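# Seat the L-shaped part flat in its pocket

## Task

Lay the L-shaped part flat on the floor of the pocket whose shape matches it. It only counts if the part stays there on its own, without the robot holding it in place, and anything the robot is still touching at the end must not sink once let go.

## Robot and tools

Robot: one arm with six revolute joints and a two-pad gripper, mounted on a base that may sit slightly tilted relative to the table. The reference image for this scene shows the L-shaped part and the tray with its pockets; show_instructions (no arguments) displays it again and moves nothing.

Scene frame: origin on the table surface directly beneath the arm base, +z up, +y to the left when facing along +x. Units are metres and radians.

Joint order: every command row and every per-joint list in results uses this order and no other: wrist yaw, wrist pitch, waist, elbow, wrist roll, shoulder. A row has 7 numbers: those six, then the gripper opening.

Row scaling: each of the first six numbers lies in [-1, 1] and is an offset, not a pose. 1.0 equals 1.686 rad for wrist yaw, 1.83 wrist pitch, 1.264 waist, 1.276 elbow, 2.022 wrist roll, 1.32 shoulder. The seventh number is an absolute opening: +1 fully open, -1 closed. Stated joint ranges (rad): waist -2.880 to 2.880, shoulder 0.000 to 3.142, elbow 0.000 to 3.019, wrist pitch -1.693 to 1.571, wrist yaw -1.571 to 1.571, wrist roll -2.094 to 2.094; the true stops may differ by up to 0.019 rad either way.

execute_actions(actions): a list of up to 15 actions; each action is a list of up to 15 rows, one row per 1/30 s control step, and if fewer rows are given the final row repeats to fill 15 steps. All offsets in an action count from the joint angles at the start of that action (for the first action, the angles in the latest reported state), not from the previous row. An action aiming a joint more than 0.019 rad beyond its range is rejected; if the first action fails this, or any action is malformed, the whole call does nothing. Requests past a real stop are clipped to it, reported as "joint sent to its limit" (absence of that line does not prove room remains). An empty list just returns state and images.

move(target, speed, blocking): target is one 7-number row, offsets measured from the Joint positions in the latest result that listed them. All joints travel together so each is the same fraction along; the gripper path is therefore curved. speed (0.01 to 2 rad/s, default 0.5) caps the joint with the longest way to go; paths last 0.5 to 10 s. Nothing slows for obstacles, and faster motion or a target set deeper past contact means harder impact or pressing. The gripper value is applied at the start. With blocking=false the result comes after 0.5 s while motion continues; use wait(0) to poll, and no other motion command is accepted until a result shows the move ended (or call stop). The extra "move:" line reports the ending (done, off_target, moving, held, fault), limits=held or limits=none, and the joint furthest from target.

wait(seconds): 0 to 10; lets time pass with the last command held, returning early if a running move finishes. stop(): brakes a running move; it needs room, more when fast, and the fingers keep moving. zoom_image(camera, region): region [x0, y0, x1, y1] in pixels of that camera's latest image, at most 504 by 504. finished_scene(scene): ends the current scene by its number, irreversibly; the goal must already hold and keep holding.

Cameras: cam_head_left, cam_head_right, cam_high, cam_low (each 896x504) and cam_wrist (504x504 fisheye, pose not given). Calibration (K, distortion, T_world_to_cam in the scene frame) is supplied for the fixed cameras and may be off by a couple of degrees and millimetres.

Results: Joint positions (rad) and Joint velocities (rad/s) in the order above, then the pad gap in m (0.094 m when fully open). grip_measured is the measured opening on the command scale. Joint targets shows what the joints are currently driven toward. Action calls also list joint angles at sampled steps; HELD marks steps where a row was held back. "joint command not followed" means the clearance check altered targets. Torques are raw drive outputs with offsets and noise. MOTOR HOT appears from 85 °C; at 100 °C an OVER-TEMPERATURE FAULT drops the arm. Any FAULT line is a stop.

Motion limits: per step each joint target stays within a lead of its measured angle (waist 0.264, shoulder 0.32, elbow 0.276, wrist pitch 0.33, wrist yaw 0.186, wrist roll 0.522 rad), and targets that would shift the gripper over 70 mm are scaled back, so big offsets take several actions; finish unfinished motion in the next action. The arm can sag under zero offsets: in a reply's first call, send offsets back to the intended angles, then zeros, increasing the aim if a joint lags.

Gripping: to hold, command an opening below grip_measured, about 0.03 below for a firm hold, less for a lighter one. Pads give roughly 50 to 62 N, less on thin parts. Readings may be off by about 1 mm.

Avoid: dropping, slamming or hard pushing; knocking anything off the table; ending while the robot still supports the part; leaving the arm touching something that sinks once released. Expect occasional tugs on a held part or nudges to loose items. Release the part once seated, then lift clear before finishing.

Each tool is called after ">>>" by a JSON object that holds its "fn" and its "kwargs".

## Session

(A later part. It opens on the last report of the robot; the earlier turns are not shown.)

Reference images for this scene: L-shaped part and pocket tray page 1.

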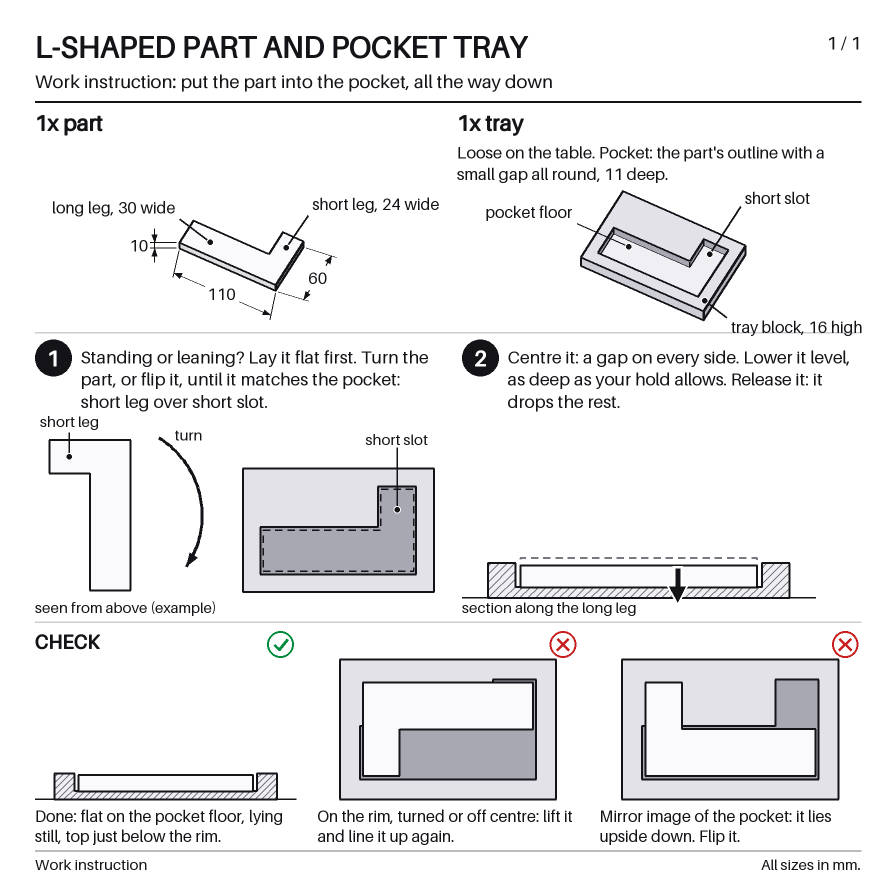

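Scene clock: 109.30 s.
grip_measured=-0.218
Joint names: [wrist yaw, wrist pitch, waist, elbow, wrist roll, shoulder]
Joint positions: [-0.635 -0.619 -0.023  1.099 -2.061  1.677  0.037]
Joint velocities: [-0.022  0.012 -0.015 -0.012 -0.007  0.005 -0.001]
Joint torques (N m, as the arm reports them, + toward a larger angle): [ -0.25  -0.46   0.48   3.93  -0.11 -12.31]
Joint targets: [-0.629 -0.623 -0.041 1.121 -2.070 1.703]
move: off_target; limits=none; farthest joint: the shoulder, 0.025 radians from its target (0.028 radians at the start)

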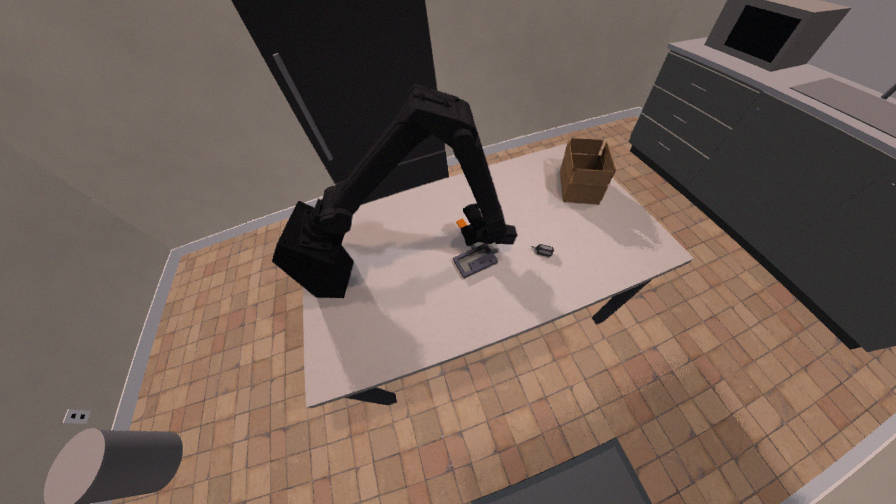

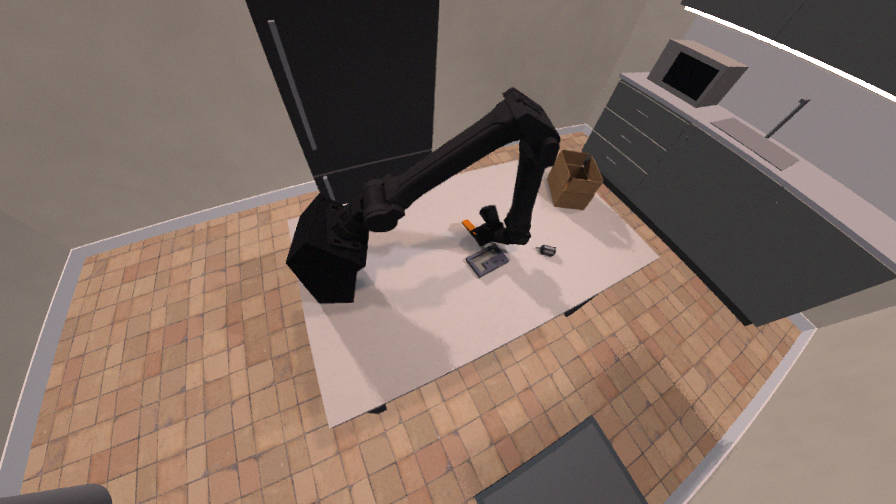

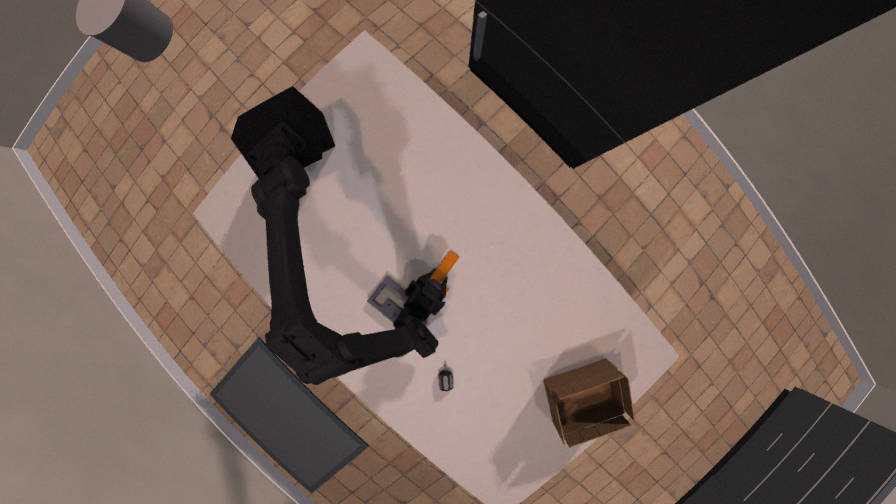

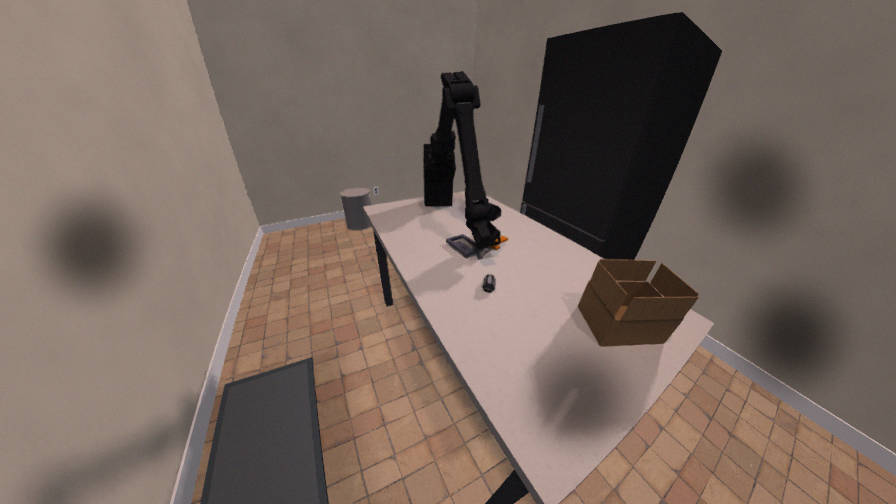

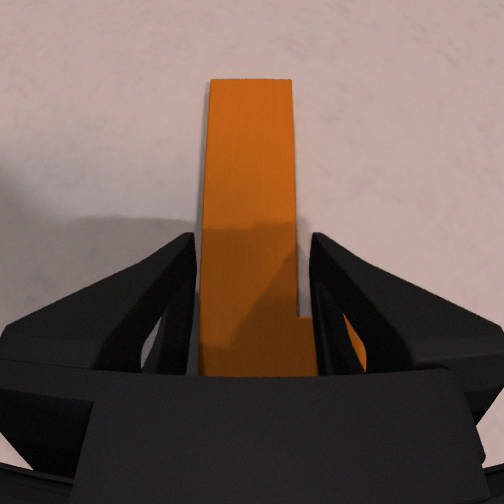

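>>> {"fn": "move", "kwargs": {"target": [0.003, -0.002, -0.005, -0.0149, -0.0045, -0.0227, -0.22], "speed": 0.06}}

>>> {"fn": "zoom_image", "kwargs": {"camera": "cam_wrist", "region": [170, 200, 340, 330]}}

Scene clock: 115.07 s.
grip_measured=-0.218
Joint names: [wrist yaw, wrist pitch, waist, elbow, wrist roll, shoulder]
Joint positions: [-0.633 -0.619 -0.023  1.083 -2.062  1.675  0.037]
Joint velocities: [ 0.007  0.002 -0.005  0.007  0.037  0.005 -0.001]
Joint torques (N m, as the arm reports them, + toward a larger angle): [ -0.37  -0.49   1.33   1.59  -0.09 -15.91]
Joint targets: [-0.630 -0.623 -0.029 1.080 -2.070 1.647]
move: off_target; limits=none; farthest joint: the shoulder, 0.028 radians from its target (0.030 radians at the start)

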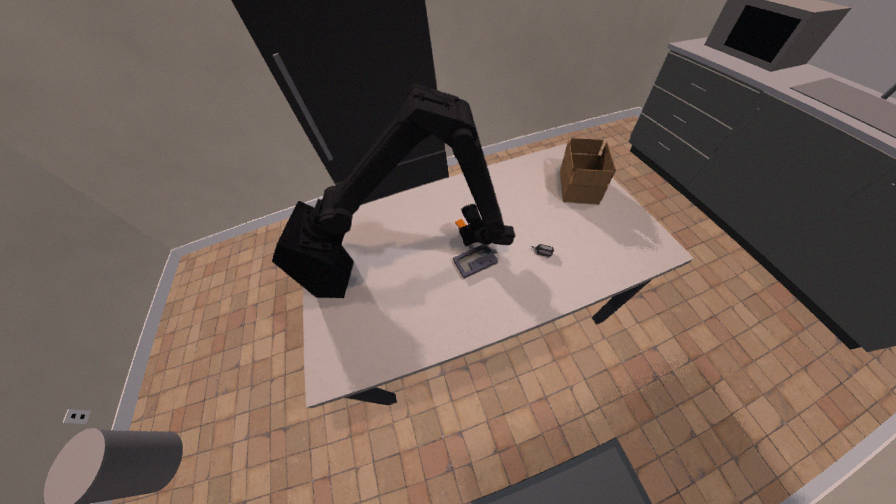

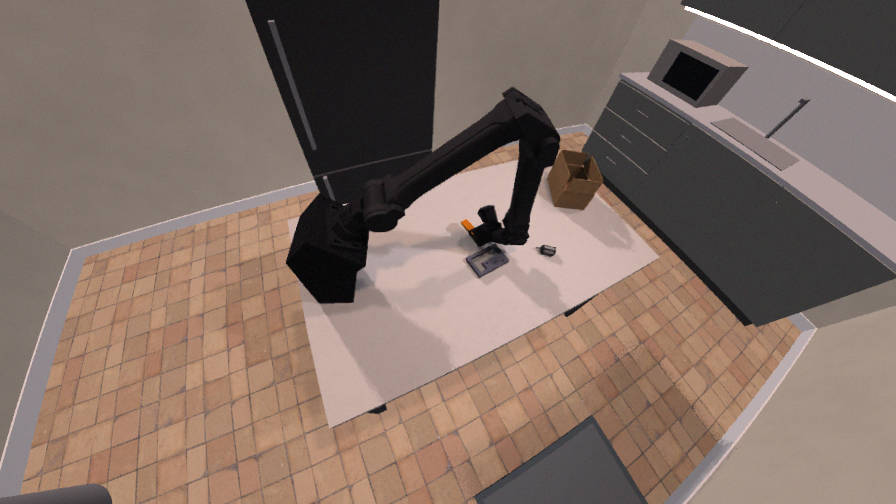

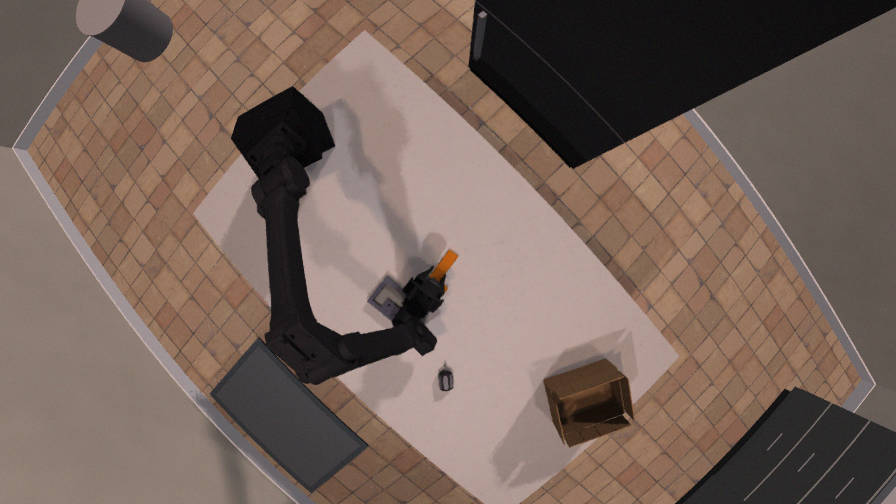

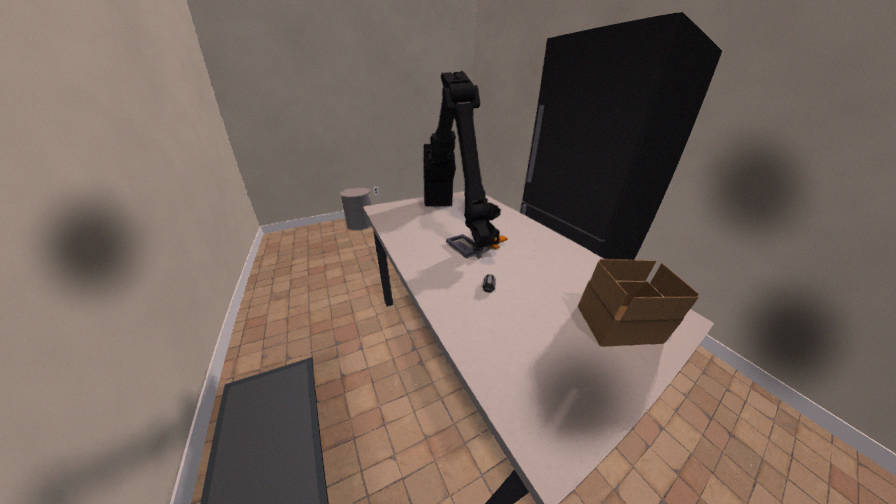

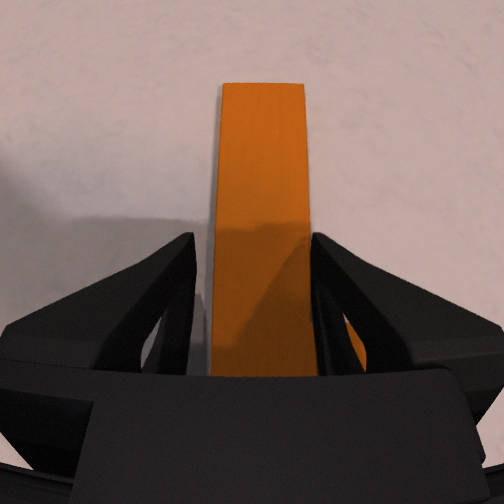

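Region (170, 200, 340, 330) of cam_wrist's 504x504 image, scaled by 2.965, with more detail than that image has; it fills the top 385 rows of this view, and the rest is white.

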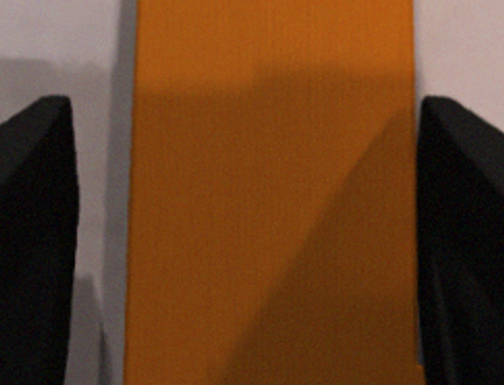

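>>> {"fn": "move", "kwargs": {"target": [0.002, -0.002, -0.005, -0.002, -0.004, -0.030, -0.22], "speed": 0.06}}

>>> {"fn": "zoom_image", "kwargs": {"camera": "cam_wrist", "region": [170, 200, 340, 330]}}

Scene clock: 116.57 s.
grip_measured=-0.218
Joint names: [wrist yaw, wrist pitch, waist, elbow, wrist roll, shoulder]
Joint positions: [-0.633 -0.619 -0.023  1.083 -2.062  1.66   0.037]
Joint velocities: [ 0.022 -0.002 -0.005 -0.022 -0.022 -0.005  0.   ]
Joint torques (N m, as the arm reports them, + toward a larger angle): [ -0.39  -0.49   1.41   1.83  -0.09 -15.8 ]
Joint targets: [-0.630 -0.623 -0.029 1.080 -2.070 1.635]
move: off_target; limits=none; farthest joint: the shoulder, 0.025 radians from its target (0.040 radians at the start)

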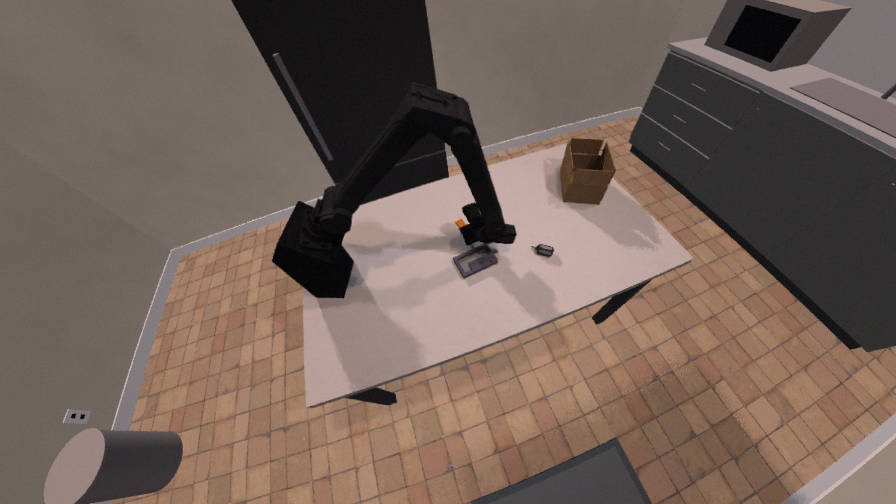

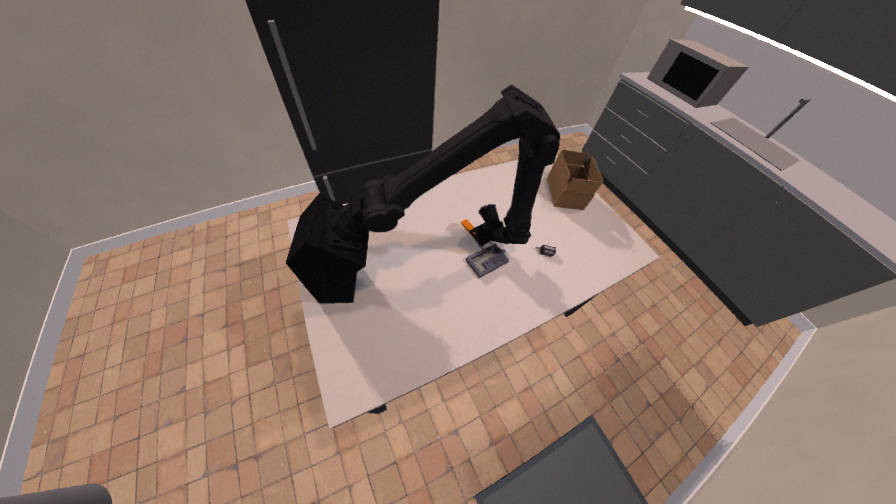

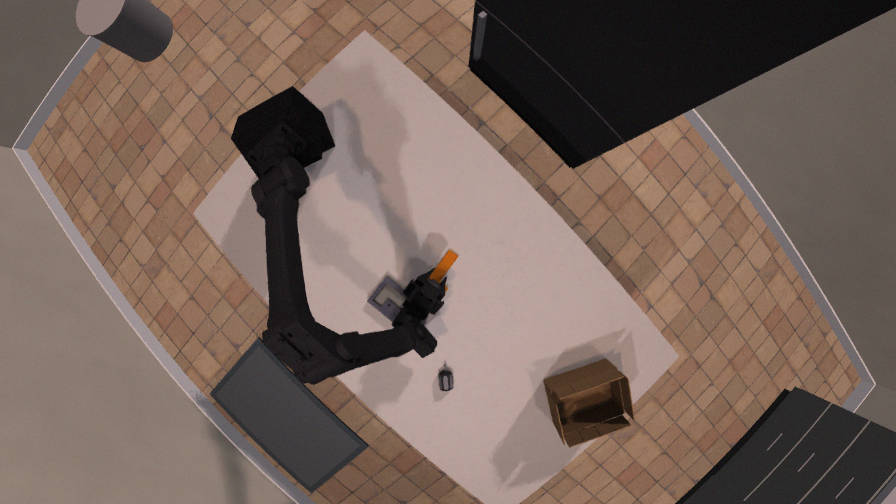

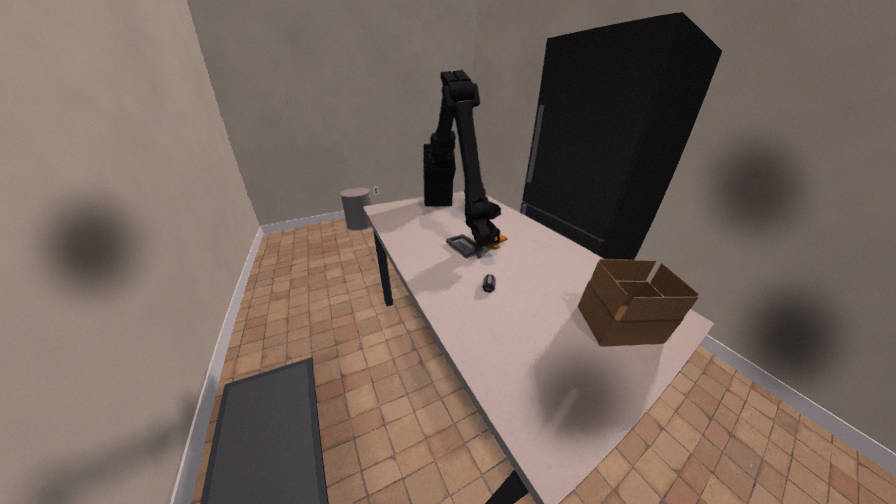

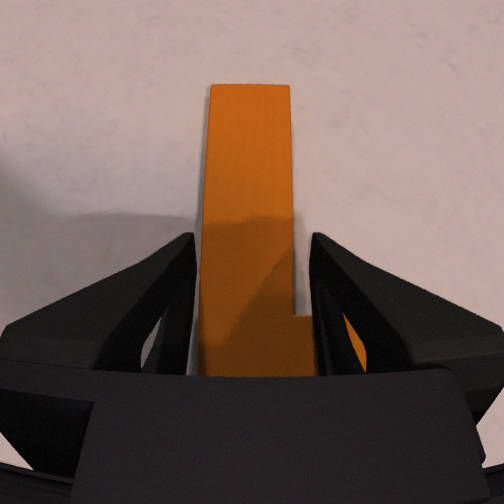

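Region (170, 200, 340, 330) of cam_wrist's 504x504 image, scaled by 2.965, with more detail than that image has; it fills the top 385 rows of this view, and the rest is white.

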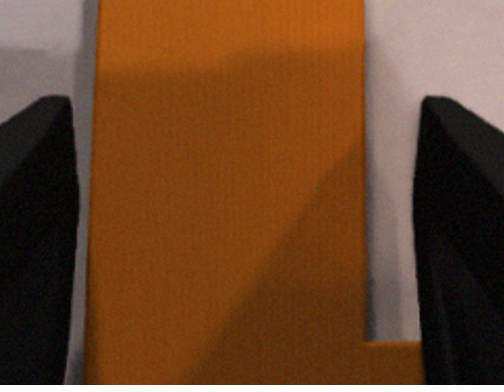

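>>> {"fn": "execute_actions", "kwargs": {"actions": [[[0.002,-0.002,-0.005,-0.004,-0.004,-0.019,-0.24],[0.002,-0.002,-0.005,-0.005,-0.004,-0.019,-0.26],[0.002,-0.002,-0.005,-0.006,-0.004,-0.019,-0.27],[0.002,-0.002,-0.005,-0.0065,-0.004,-0.019,-0.28],[0.002,-0.002,-0.005,-0.007,-0.004,-0.019,-0.29],[0.002,-0.002,-0.005,-0.007,-0.004,-0.019,-0.30],[0.002,-0.002,-0.005,-0.007,-0.004,-0.019,-0.315],[0.002,-0.002,-0.005,-0.007,-0.004,-0.019,-0.33],[0.002,-0.002,-0.005,-0.007,-0.004,-0.019,-0.345],[0.002,-0.002,-0.005,-0.007,-0.004,-0.019,-0.36],[0.002,-0.002,-0.005,-0.007,-0.004,-0.019,-0.37],[0.002,-0.002,-0.005,-0.007,-0.004,-0.019,-0.38],[0.002,-0.002,-0.005,-0.007,-0.004,-0.019,-0.39],[0.002,-0.002,-0.005,-0.007,-0.004,-0.019,-0.40],[0.002,-0.002,-0.005,-0.007,-0.004,-0.019,-0.41]]]}}

Scene clock: 118.00 s.
grip_measured=-0.402
Joint names: [wrist yaw, wrist pitch, waist, elbow, wrist roll, shoulder]
Joint positions: [-0.632 -0.619 -0.023  1.076 -2.062  1.66   0.028]
Joint velocities: [-0.007 -0.017 -0.015 -0.007  0.022  0.005 -0.008]
Joint torques (N m, as the arm reports them, + toward a larger angle): [ -0.38  -0.45   1.36   1.72  -0.09 -15.77]
Joint targets: [-0.629 -0.623 -0.029 1.074 -2.070 1.635]
Step readings (joint positions):
0: [-0.633 -0.619 -0.023 1.083 -2.062 1.660]
1: [-0.633 -0.619 -0.023 1.083 -2.062 1.660]
2: [-0.633 -0.619 -0.023 1.083 -2.062 1.660]
4: [-0.632 -0.619 -0.023 1.082 -2.062 1.660]
8: [-0.632 -0.619 -0.023 1.077 -2.062 1.660]
15: Joint positions above

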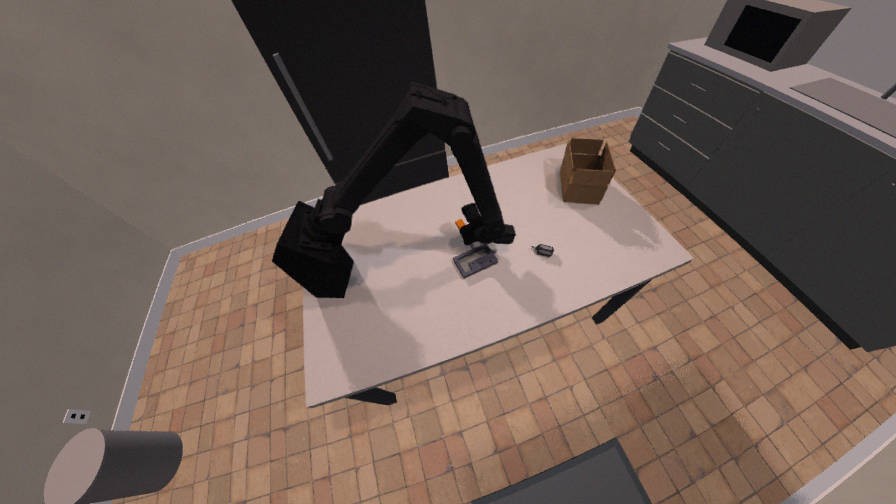

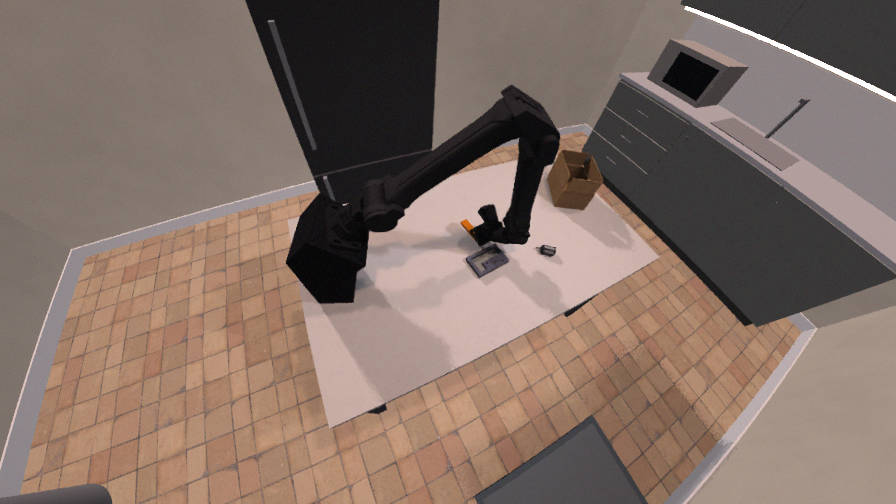

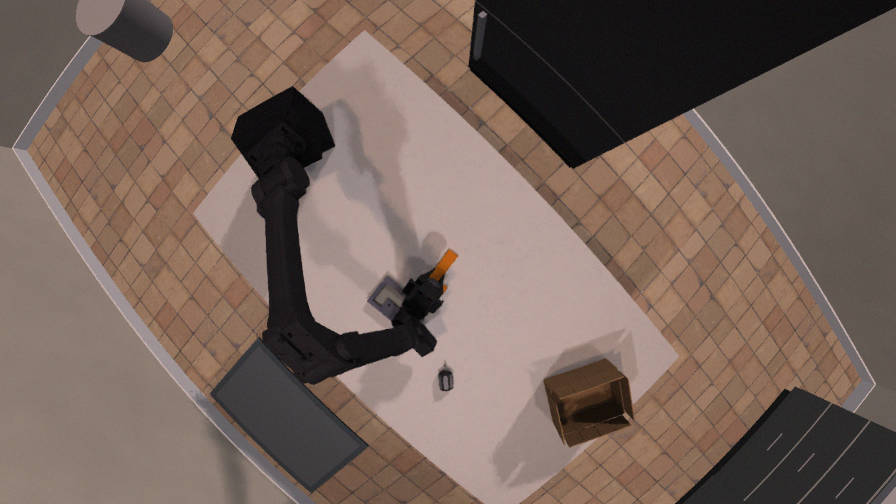

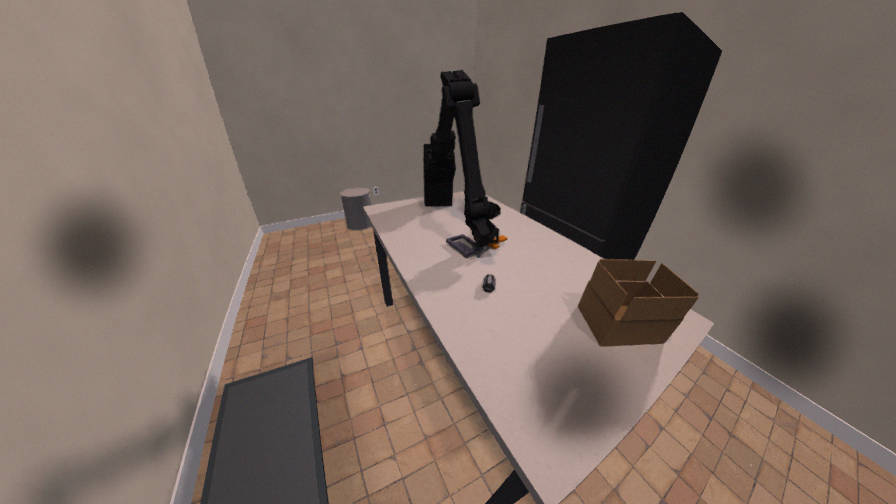

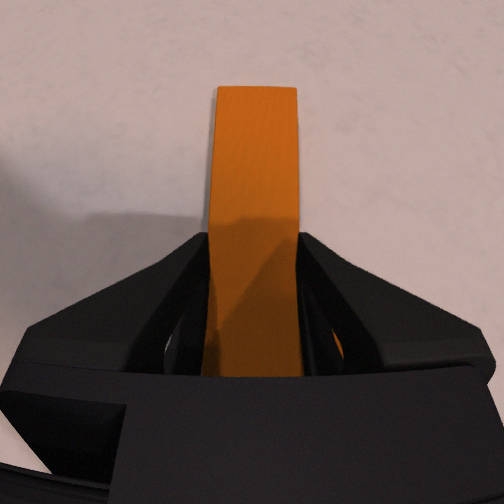

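>>> {"fn": "move", "kwargs": {"target": [0.004, 0.0268, 0.026, 0.0188, 0.0213, 0.0265, -0.05], "speed": 0.06}}

>>> {"fn": "zoom_image", "kwargs": {"camera": "cam_wrist", "region": [170, 200, 340, 330]}}

Scene clock: 123.07 s.
grip_measured=-0.052
Joint names: [wrist yaw, wrist pitch, waist, elbow, wrist roll, shoulder]
Joint positions: [-0.629 -0.581 -0.004  1.086 -2.036  1.682  0.045]
Joint velocities: [ 0.051 -0.007 -0.005 -0.017  0.007 -0.015 -0.001]
Joint torques (N m, as the arm reports them, + toward a larger angle): [ -0.36   0.17   3.03   3.17   0.16 -13.13]
Joint targets: [-0.626 -0.570 0.010 1.100 -2.019 1.695]
move: done; limits=none; farthest joint: the wrist roll, 0.017 radians from its target (0.043 radians at the start)

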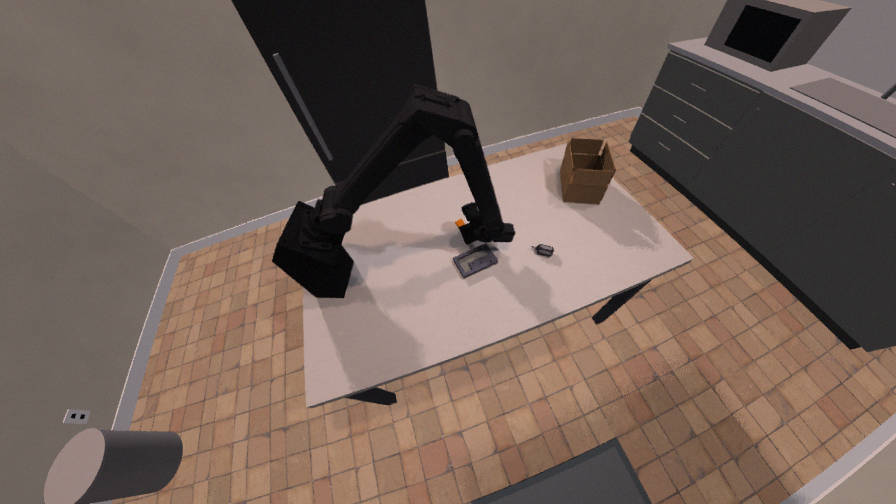

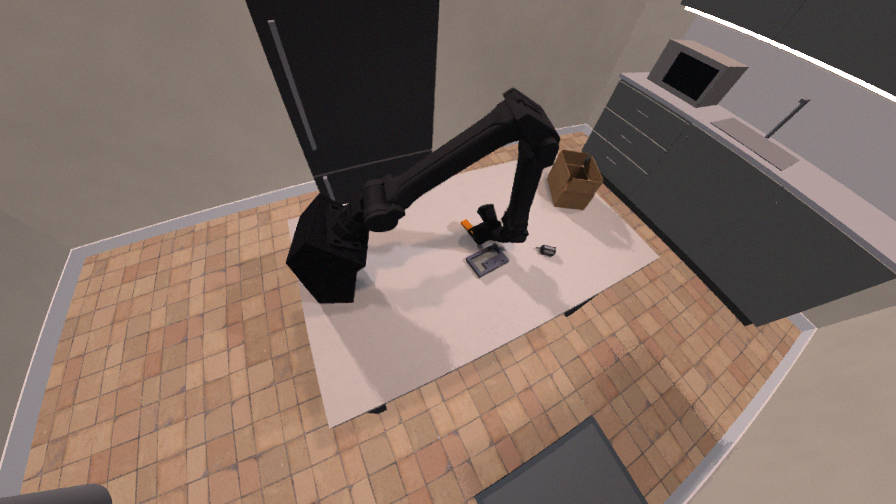

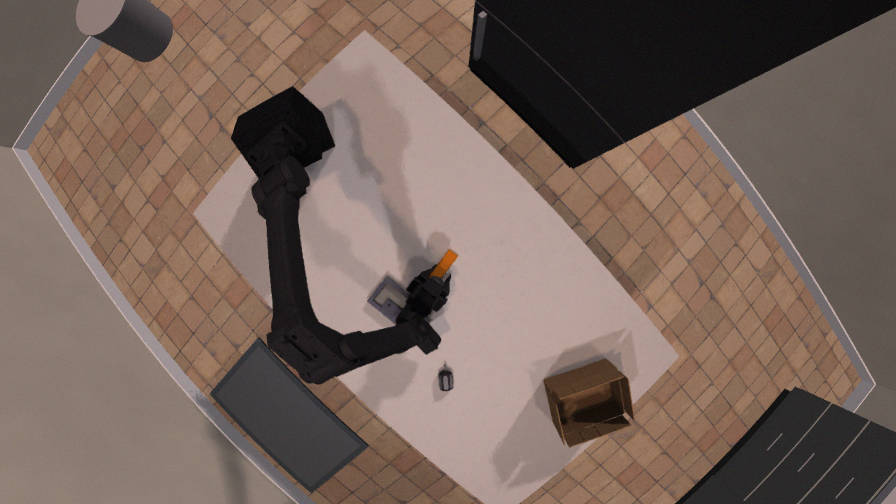

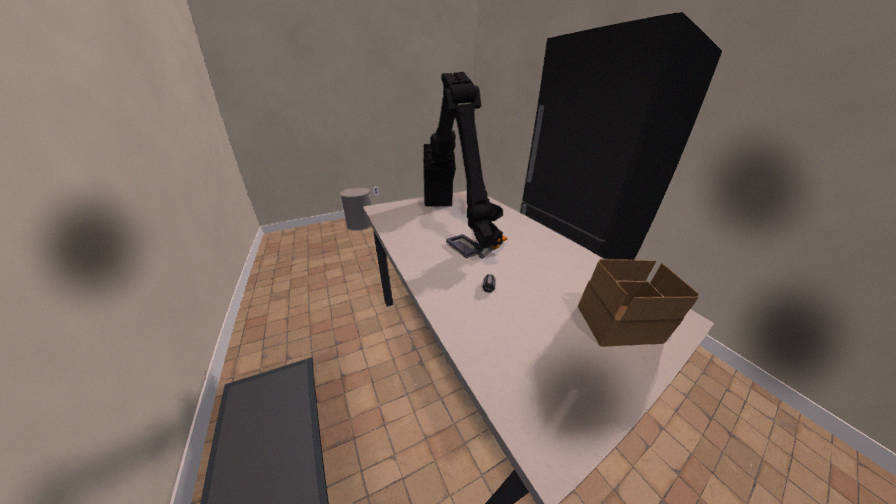

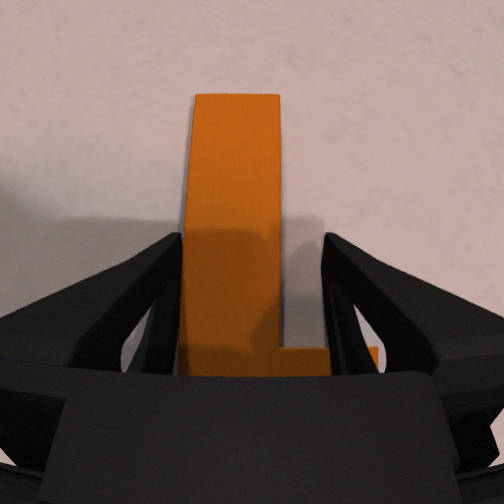

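Region (170, 200, 340, 330) of cam_wrist's 504x504 image, scaled by 2.965, with more detail than that image has; it fills the top 385 rows of this view, and the rest is white.

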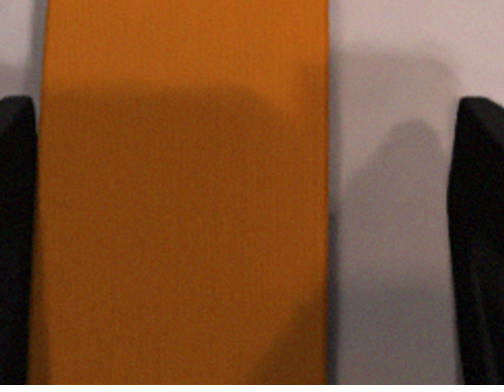

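>>> {"fn": "execute_actions", "kwargs": {"actions": [[[0.002,0.006,0.011,-0.004,0.0084,0.0098,-0.08],[0.002,0.006,0.011,-0.006,0.0084,0.0098,-0.10],[0.002,0.006,0.011,-0.007,0.0084,0.0098,-0.11],[0.002,0.006,0.011,-0.008,0.0084,0.0098,-0.12],[0.002,0.006,0.011,-0.009,0.0084,0.0098,-0.13],[0.002,0.006,0.011,-0.010,0.0084,0.0098,-0.14],[0.002,0.006,0.011,-0.011,0.0084,0.0098,-0.15],[0.002,0.006,0.011,-0.012,0.0084,0.0098,-0.16],[0.002,0.006,0.011,-0.012,0.0084,0.0098,-0.17],[0.002,0.006,0.011,-0.012,0.0084,0.0098,-0.19],[0.002,0.006,0.011,-0.012,0.0084,0.0098,-0.21],[0.002,0.006,0.011,-0.012,0.0084,0.0098,-0.23],[0.002,0.006,0.011,-0.012,0.0084,0.0098,-0.25]]]}}

>>> {"fn": "zoom_image", "kwargs": {"camera": "cam_wrist", "region": [170, 200, 340, 330]}}

Scene clock: 124.73 s.
grip_measured=-0.247
Joint names: [wrist yaw, wrist pitch, waist, elbow, wrist roll, shoulder]
Joint positions: [-0.629 -0.581 -0.004  1.073 -2.035  1.683  0.035]
Joint velocities: [-0.022 -0.017  0.005  0.007  0.022 -0.005 -0.002]
Joint torques (N m, as the arm reports them, + toward a larger angle): [ -0.39   0.13   2.91   1.51   0.15 -12.94]
Joint targets: [-0.626 -0.570 0.010 1.071 -2.019 1.695]
Step readings (joint positions):
0: [-0.629 -0.581 -0.004 1.086 -2.036 1.682]
1: [-0.629 -0.581 -0.004 1.086 -2.036 1.682]
2: [-0.629 -0.581 -0.004 1.085 -2.036 1.682]
4: [-0.629 -0.581 -0.004 1.083 -2.035 1.682]
8: [-0.629 -0.581 -0.004 1.076 -2.035 1.683]
15: Joint positions above

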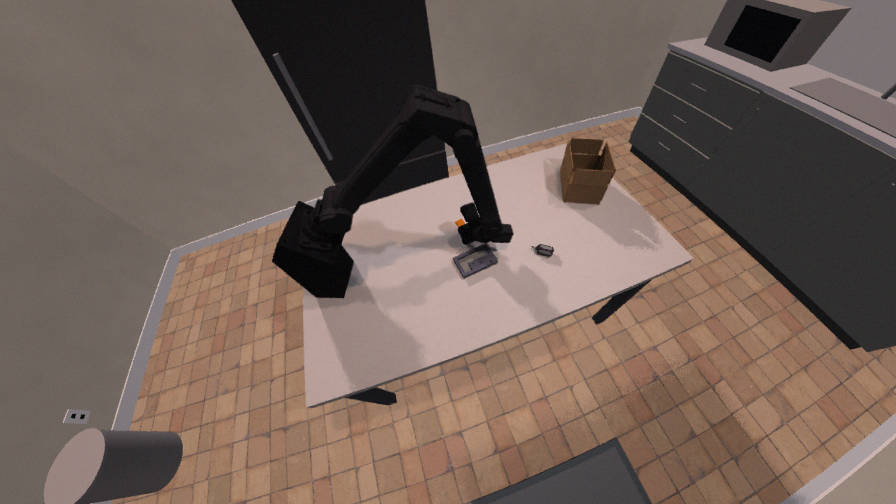

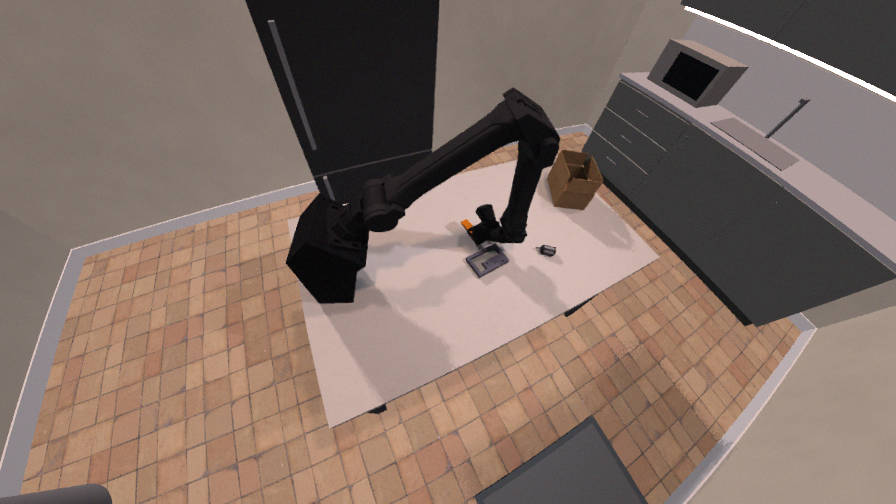

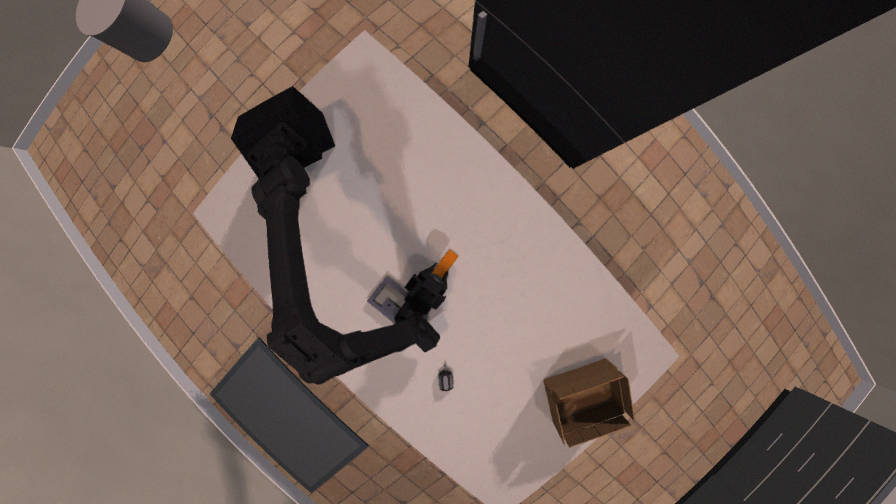

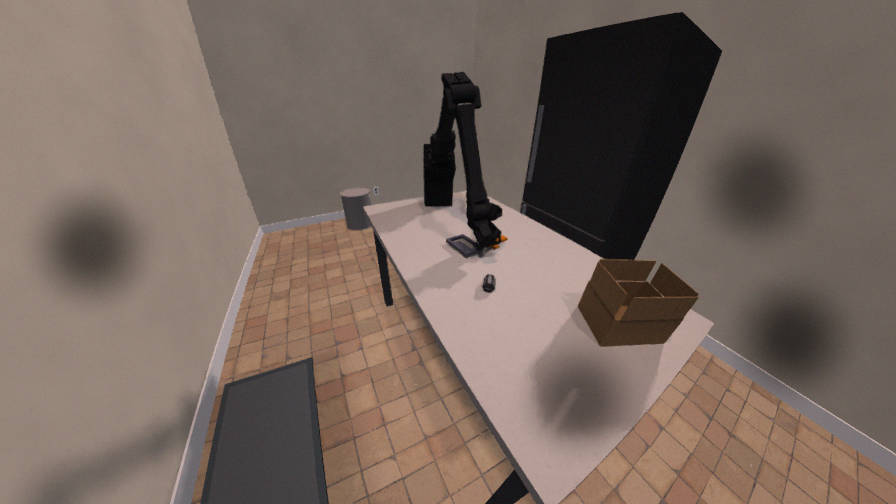

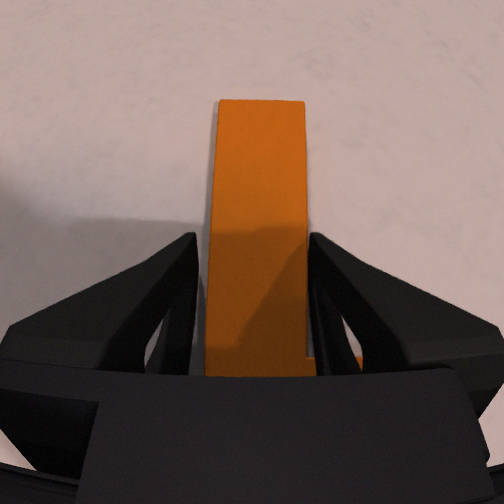

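Region (170, 200, 340, 330) of cam_wrist's 504x504 image, scaled by 2.965, with more detail than that image has; it fills the top 385 rows of this view, and the rest is white.

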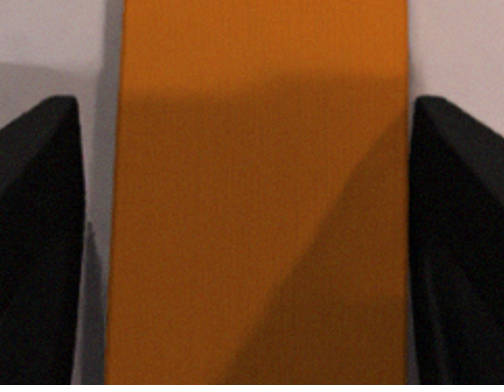

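>>> {"fn": "execute_actions", "kwargs": {"actions": [[[0.002,0.006,0.011,-0.0016,0.008,0.009,-0.26],[0.002,0.006,0.011,-0.0016,0.008,0.009,-0.27],[0.002,0.006,0.011,-0.0016,0.008,0.009,-0.28],[0.002,0.006,0.011,-0.0016,0.008,0.009,-0.29],[0.002,0.006,0.011,-0.0016,0.008,0.009,-0.30],[0.002,0.006,0.011,-0.0016,0.008,0.009,-0.31],[0.002,0.006,0.011,-0.0016,0.008,0.009,-0.32],[0.002,0.006,0.011,-0.0016,0.008,0.009,-0.33],[0.002,0.006,0.011,-0.0016,0.008,0.009,-0.345],[0.002,0.006,0.011,-0.0016,0.008,0.009,-0.36],[0.002,0.006,0.011,-0.0016,0.008,0.009,-0.37],[0.002,0.006,0.011,-0.0016,0.008,0.009,-0.38],[0.002,0.006,0.011,-0.0016,0.008,0.009,-0.39],[0.002,0.006,0.011,-0.0016,0.008,0.009,-0.40],[0.002,0.006,0.011,-0.0016,0.008,0.009,-0.41]]]}}

Scene clock: 126.20 s.
grip_measured=-0.369
Joint names: [wrist yaw, wrist pitch, waist, elbow, wrist roll, shoulder]
Joint positions: [-0.629 -0.581 -0.004  1.073 -2.034  1.683  0.03 ]
Joint velocities: [-0.007 -0.007 -0.005  0.002 -0.051 -0.015  0.   ]
Joint torques (N m, as the arm reports them, + toward a larger angle): [ -0.38   0.13   3.12   1.51   0.16 -13.1 ]
Joint targets: [-0.625 -0.570 0.010 1.071 -2.019 1.695]
Step readings (joint positions):
0: [-0.629 -0.581 -0.004 1.073 -2.035 1.683]
1: [-0.629 -0.581 -0.004 1.073 -2.035 1.683]
2: [-0.629 -0.581 -0.004 1.073 -2.035 1.683]
4: [-0.629 -0.581 -0.004 1.073 -2.034 1.683]
8: [-0.629 -0.581 -0.004 1.073 -2.034 1.683]
15: Joint positions above

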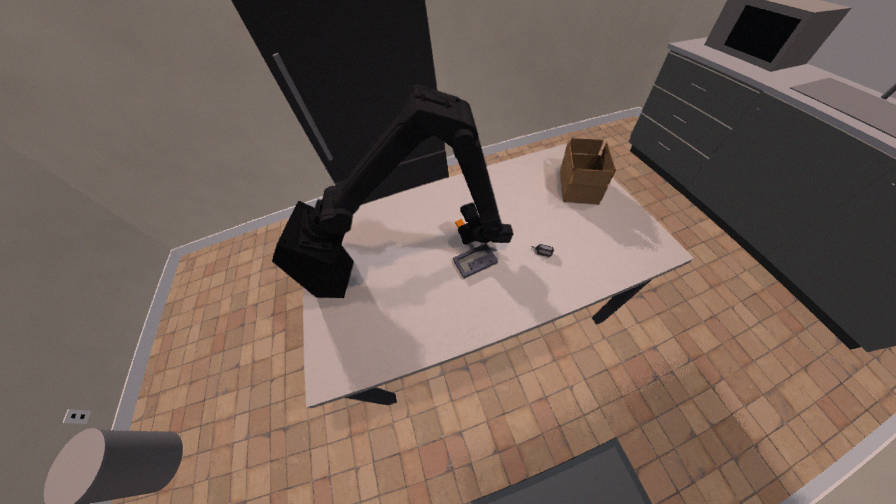

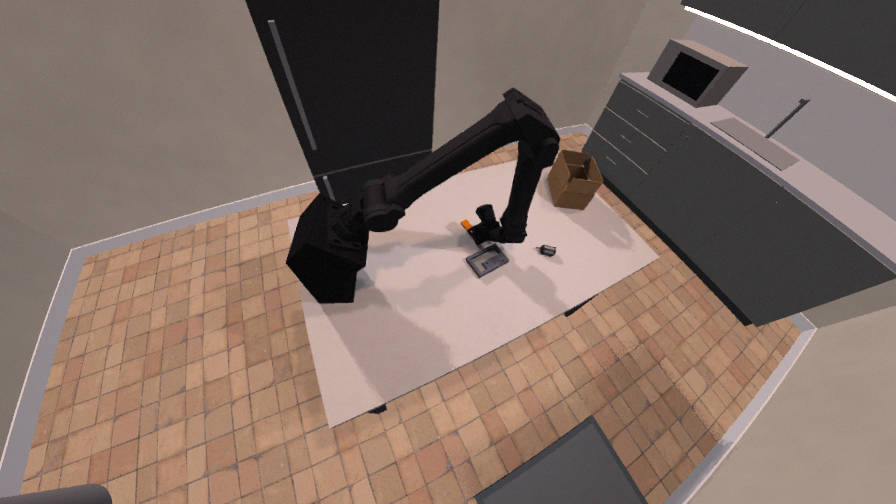

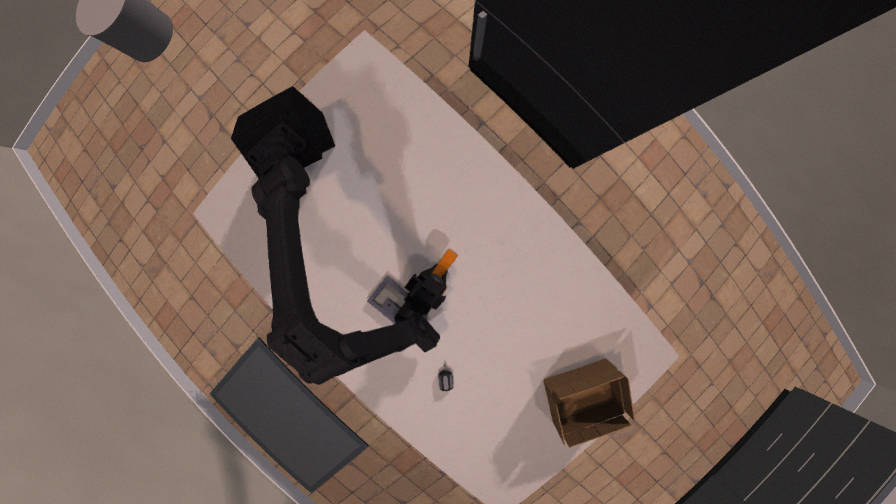

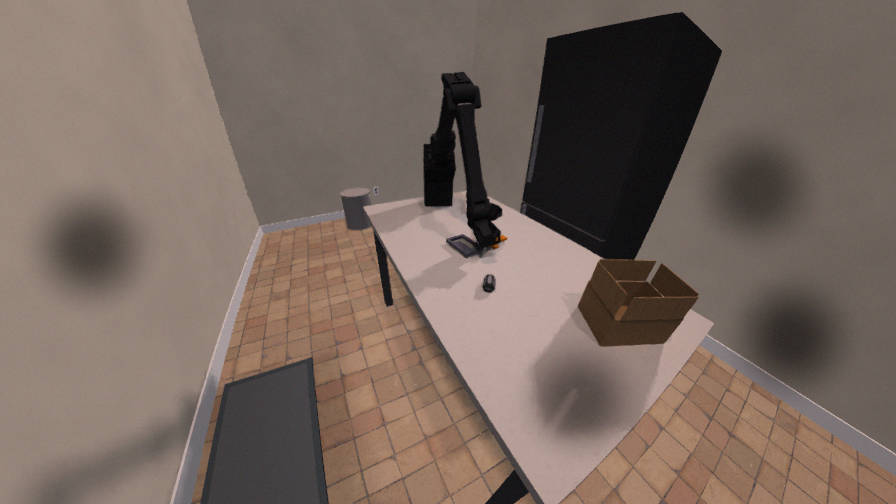

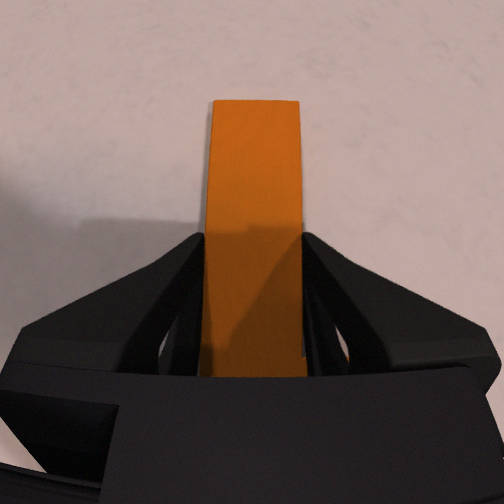

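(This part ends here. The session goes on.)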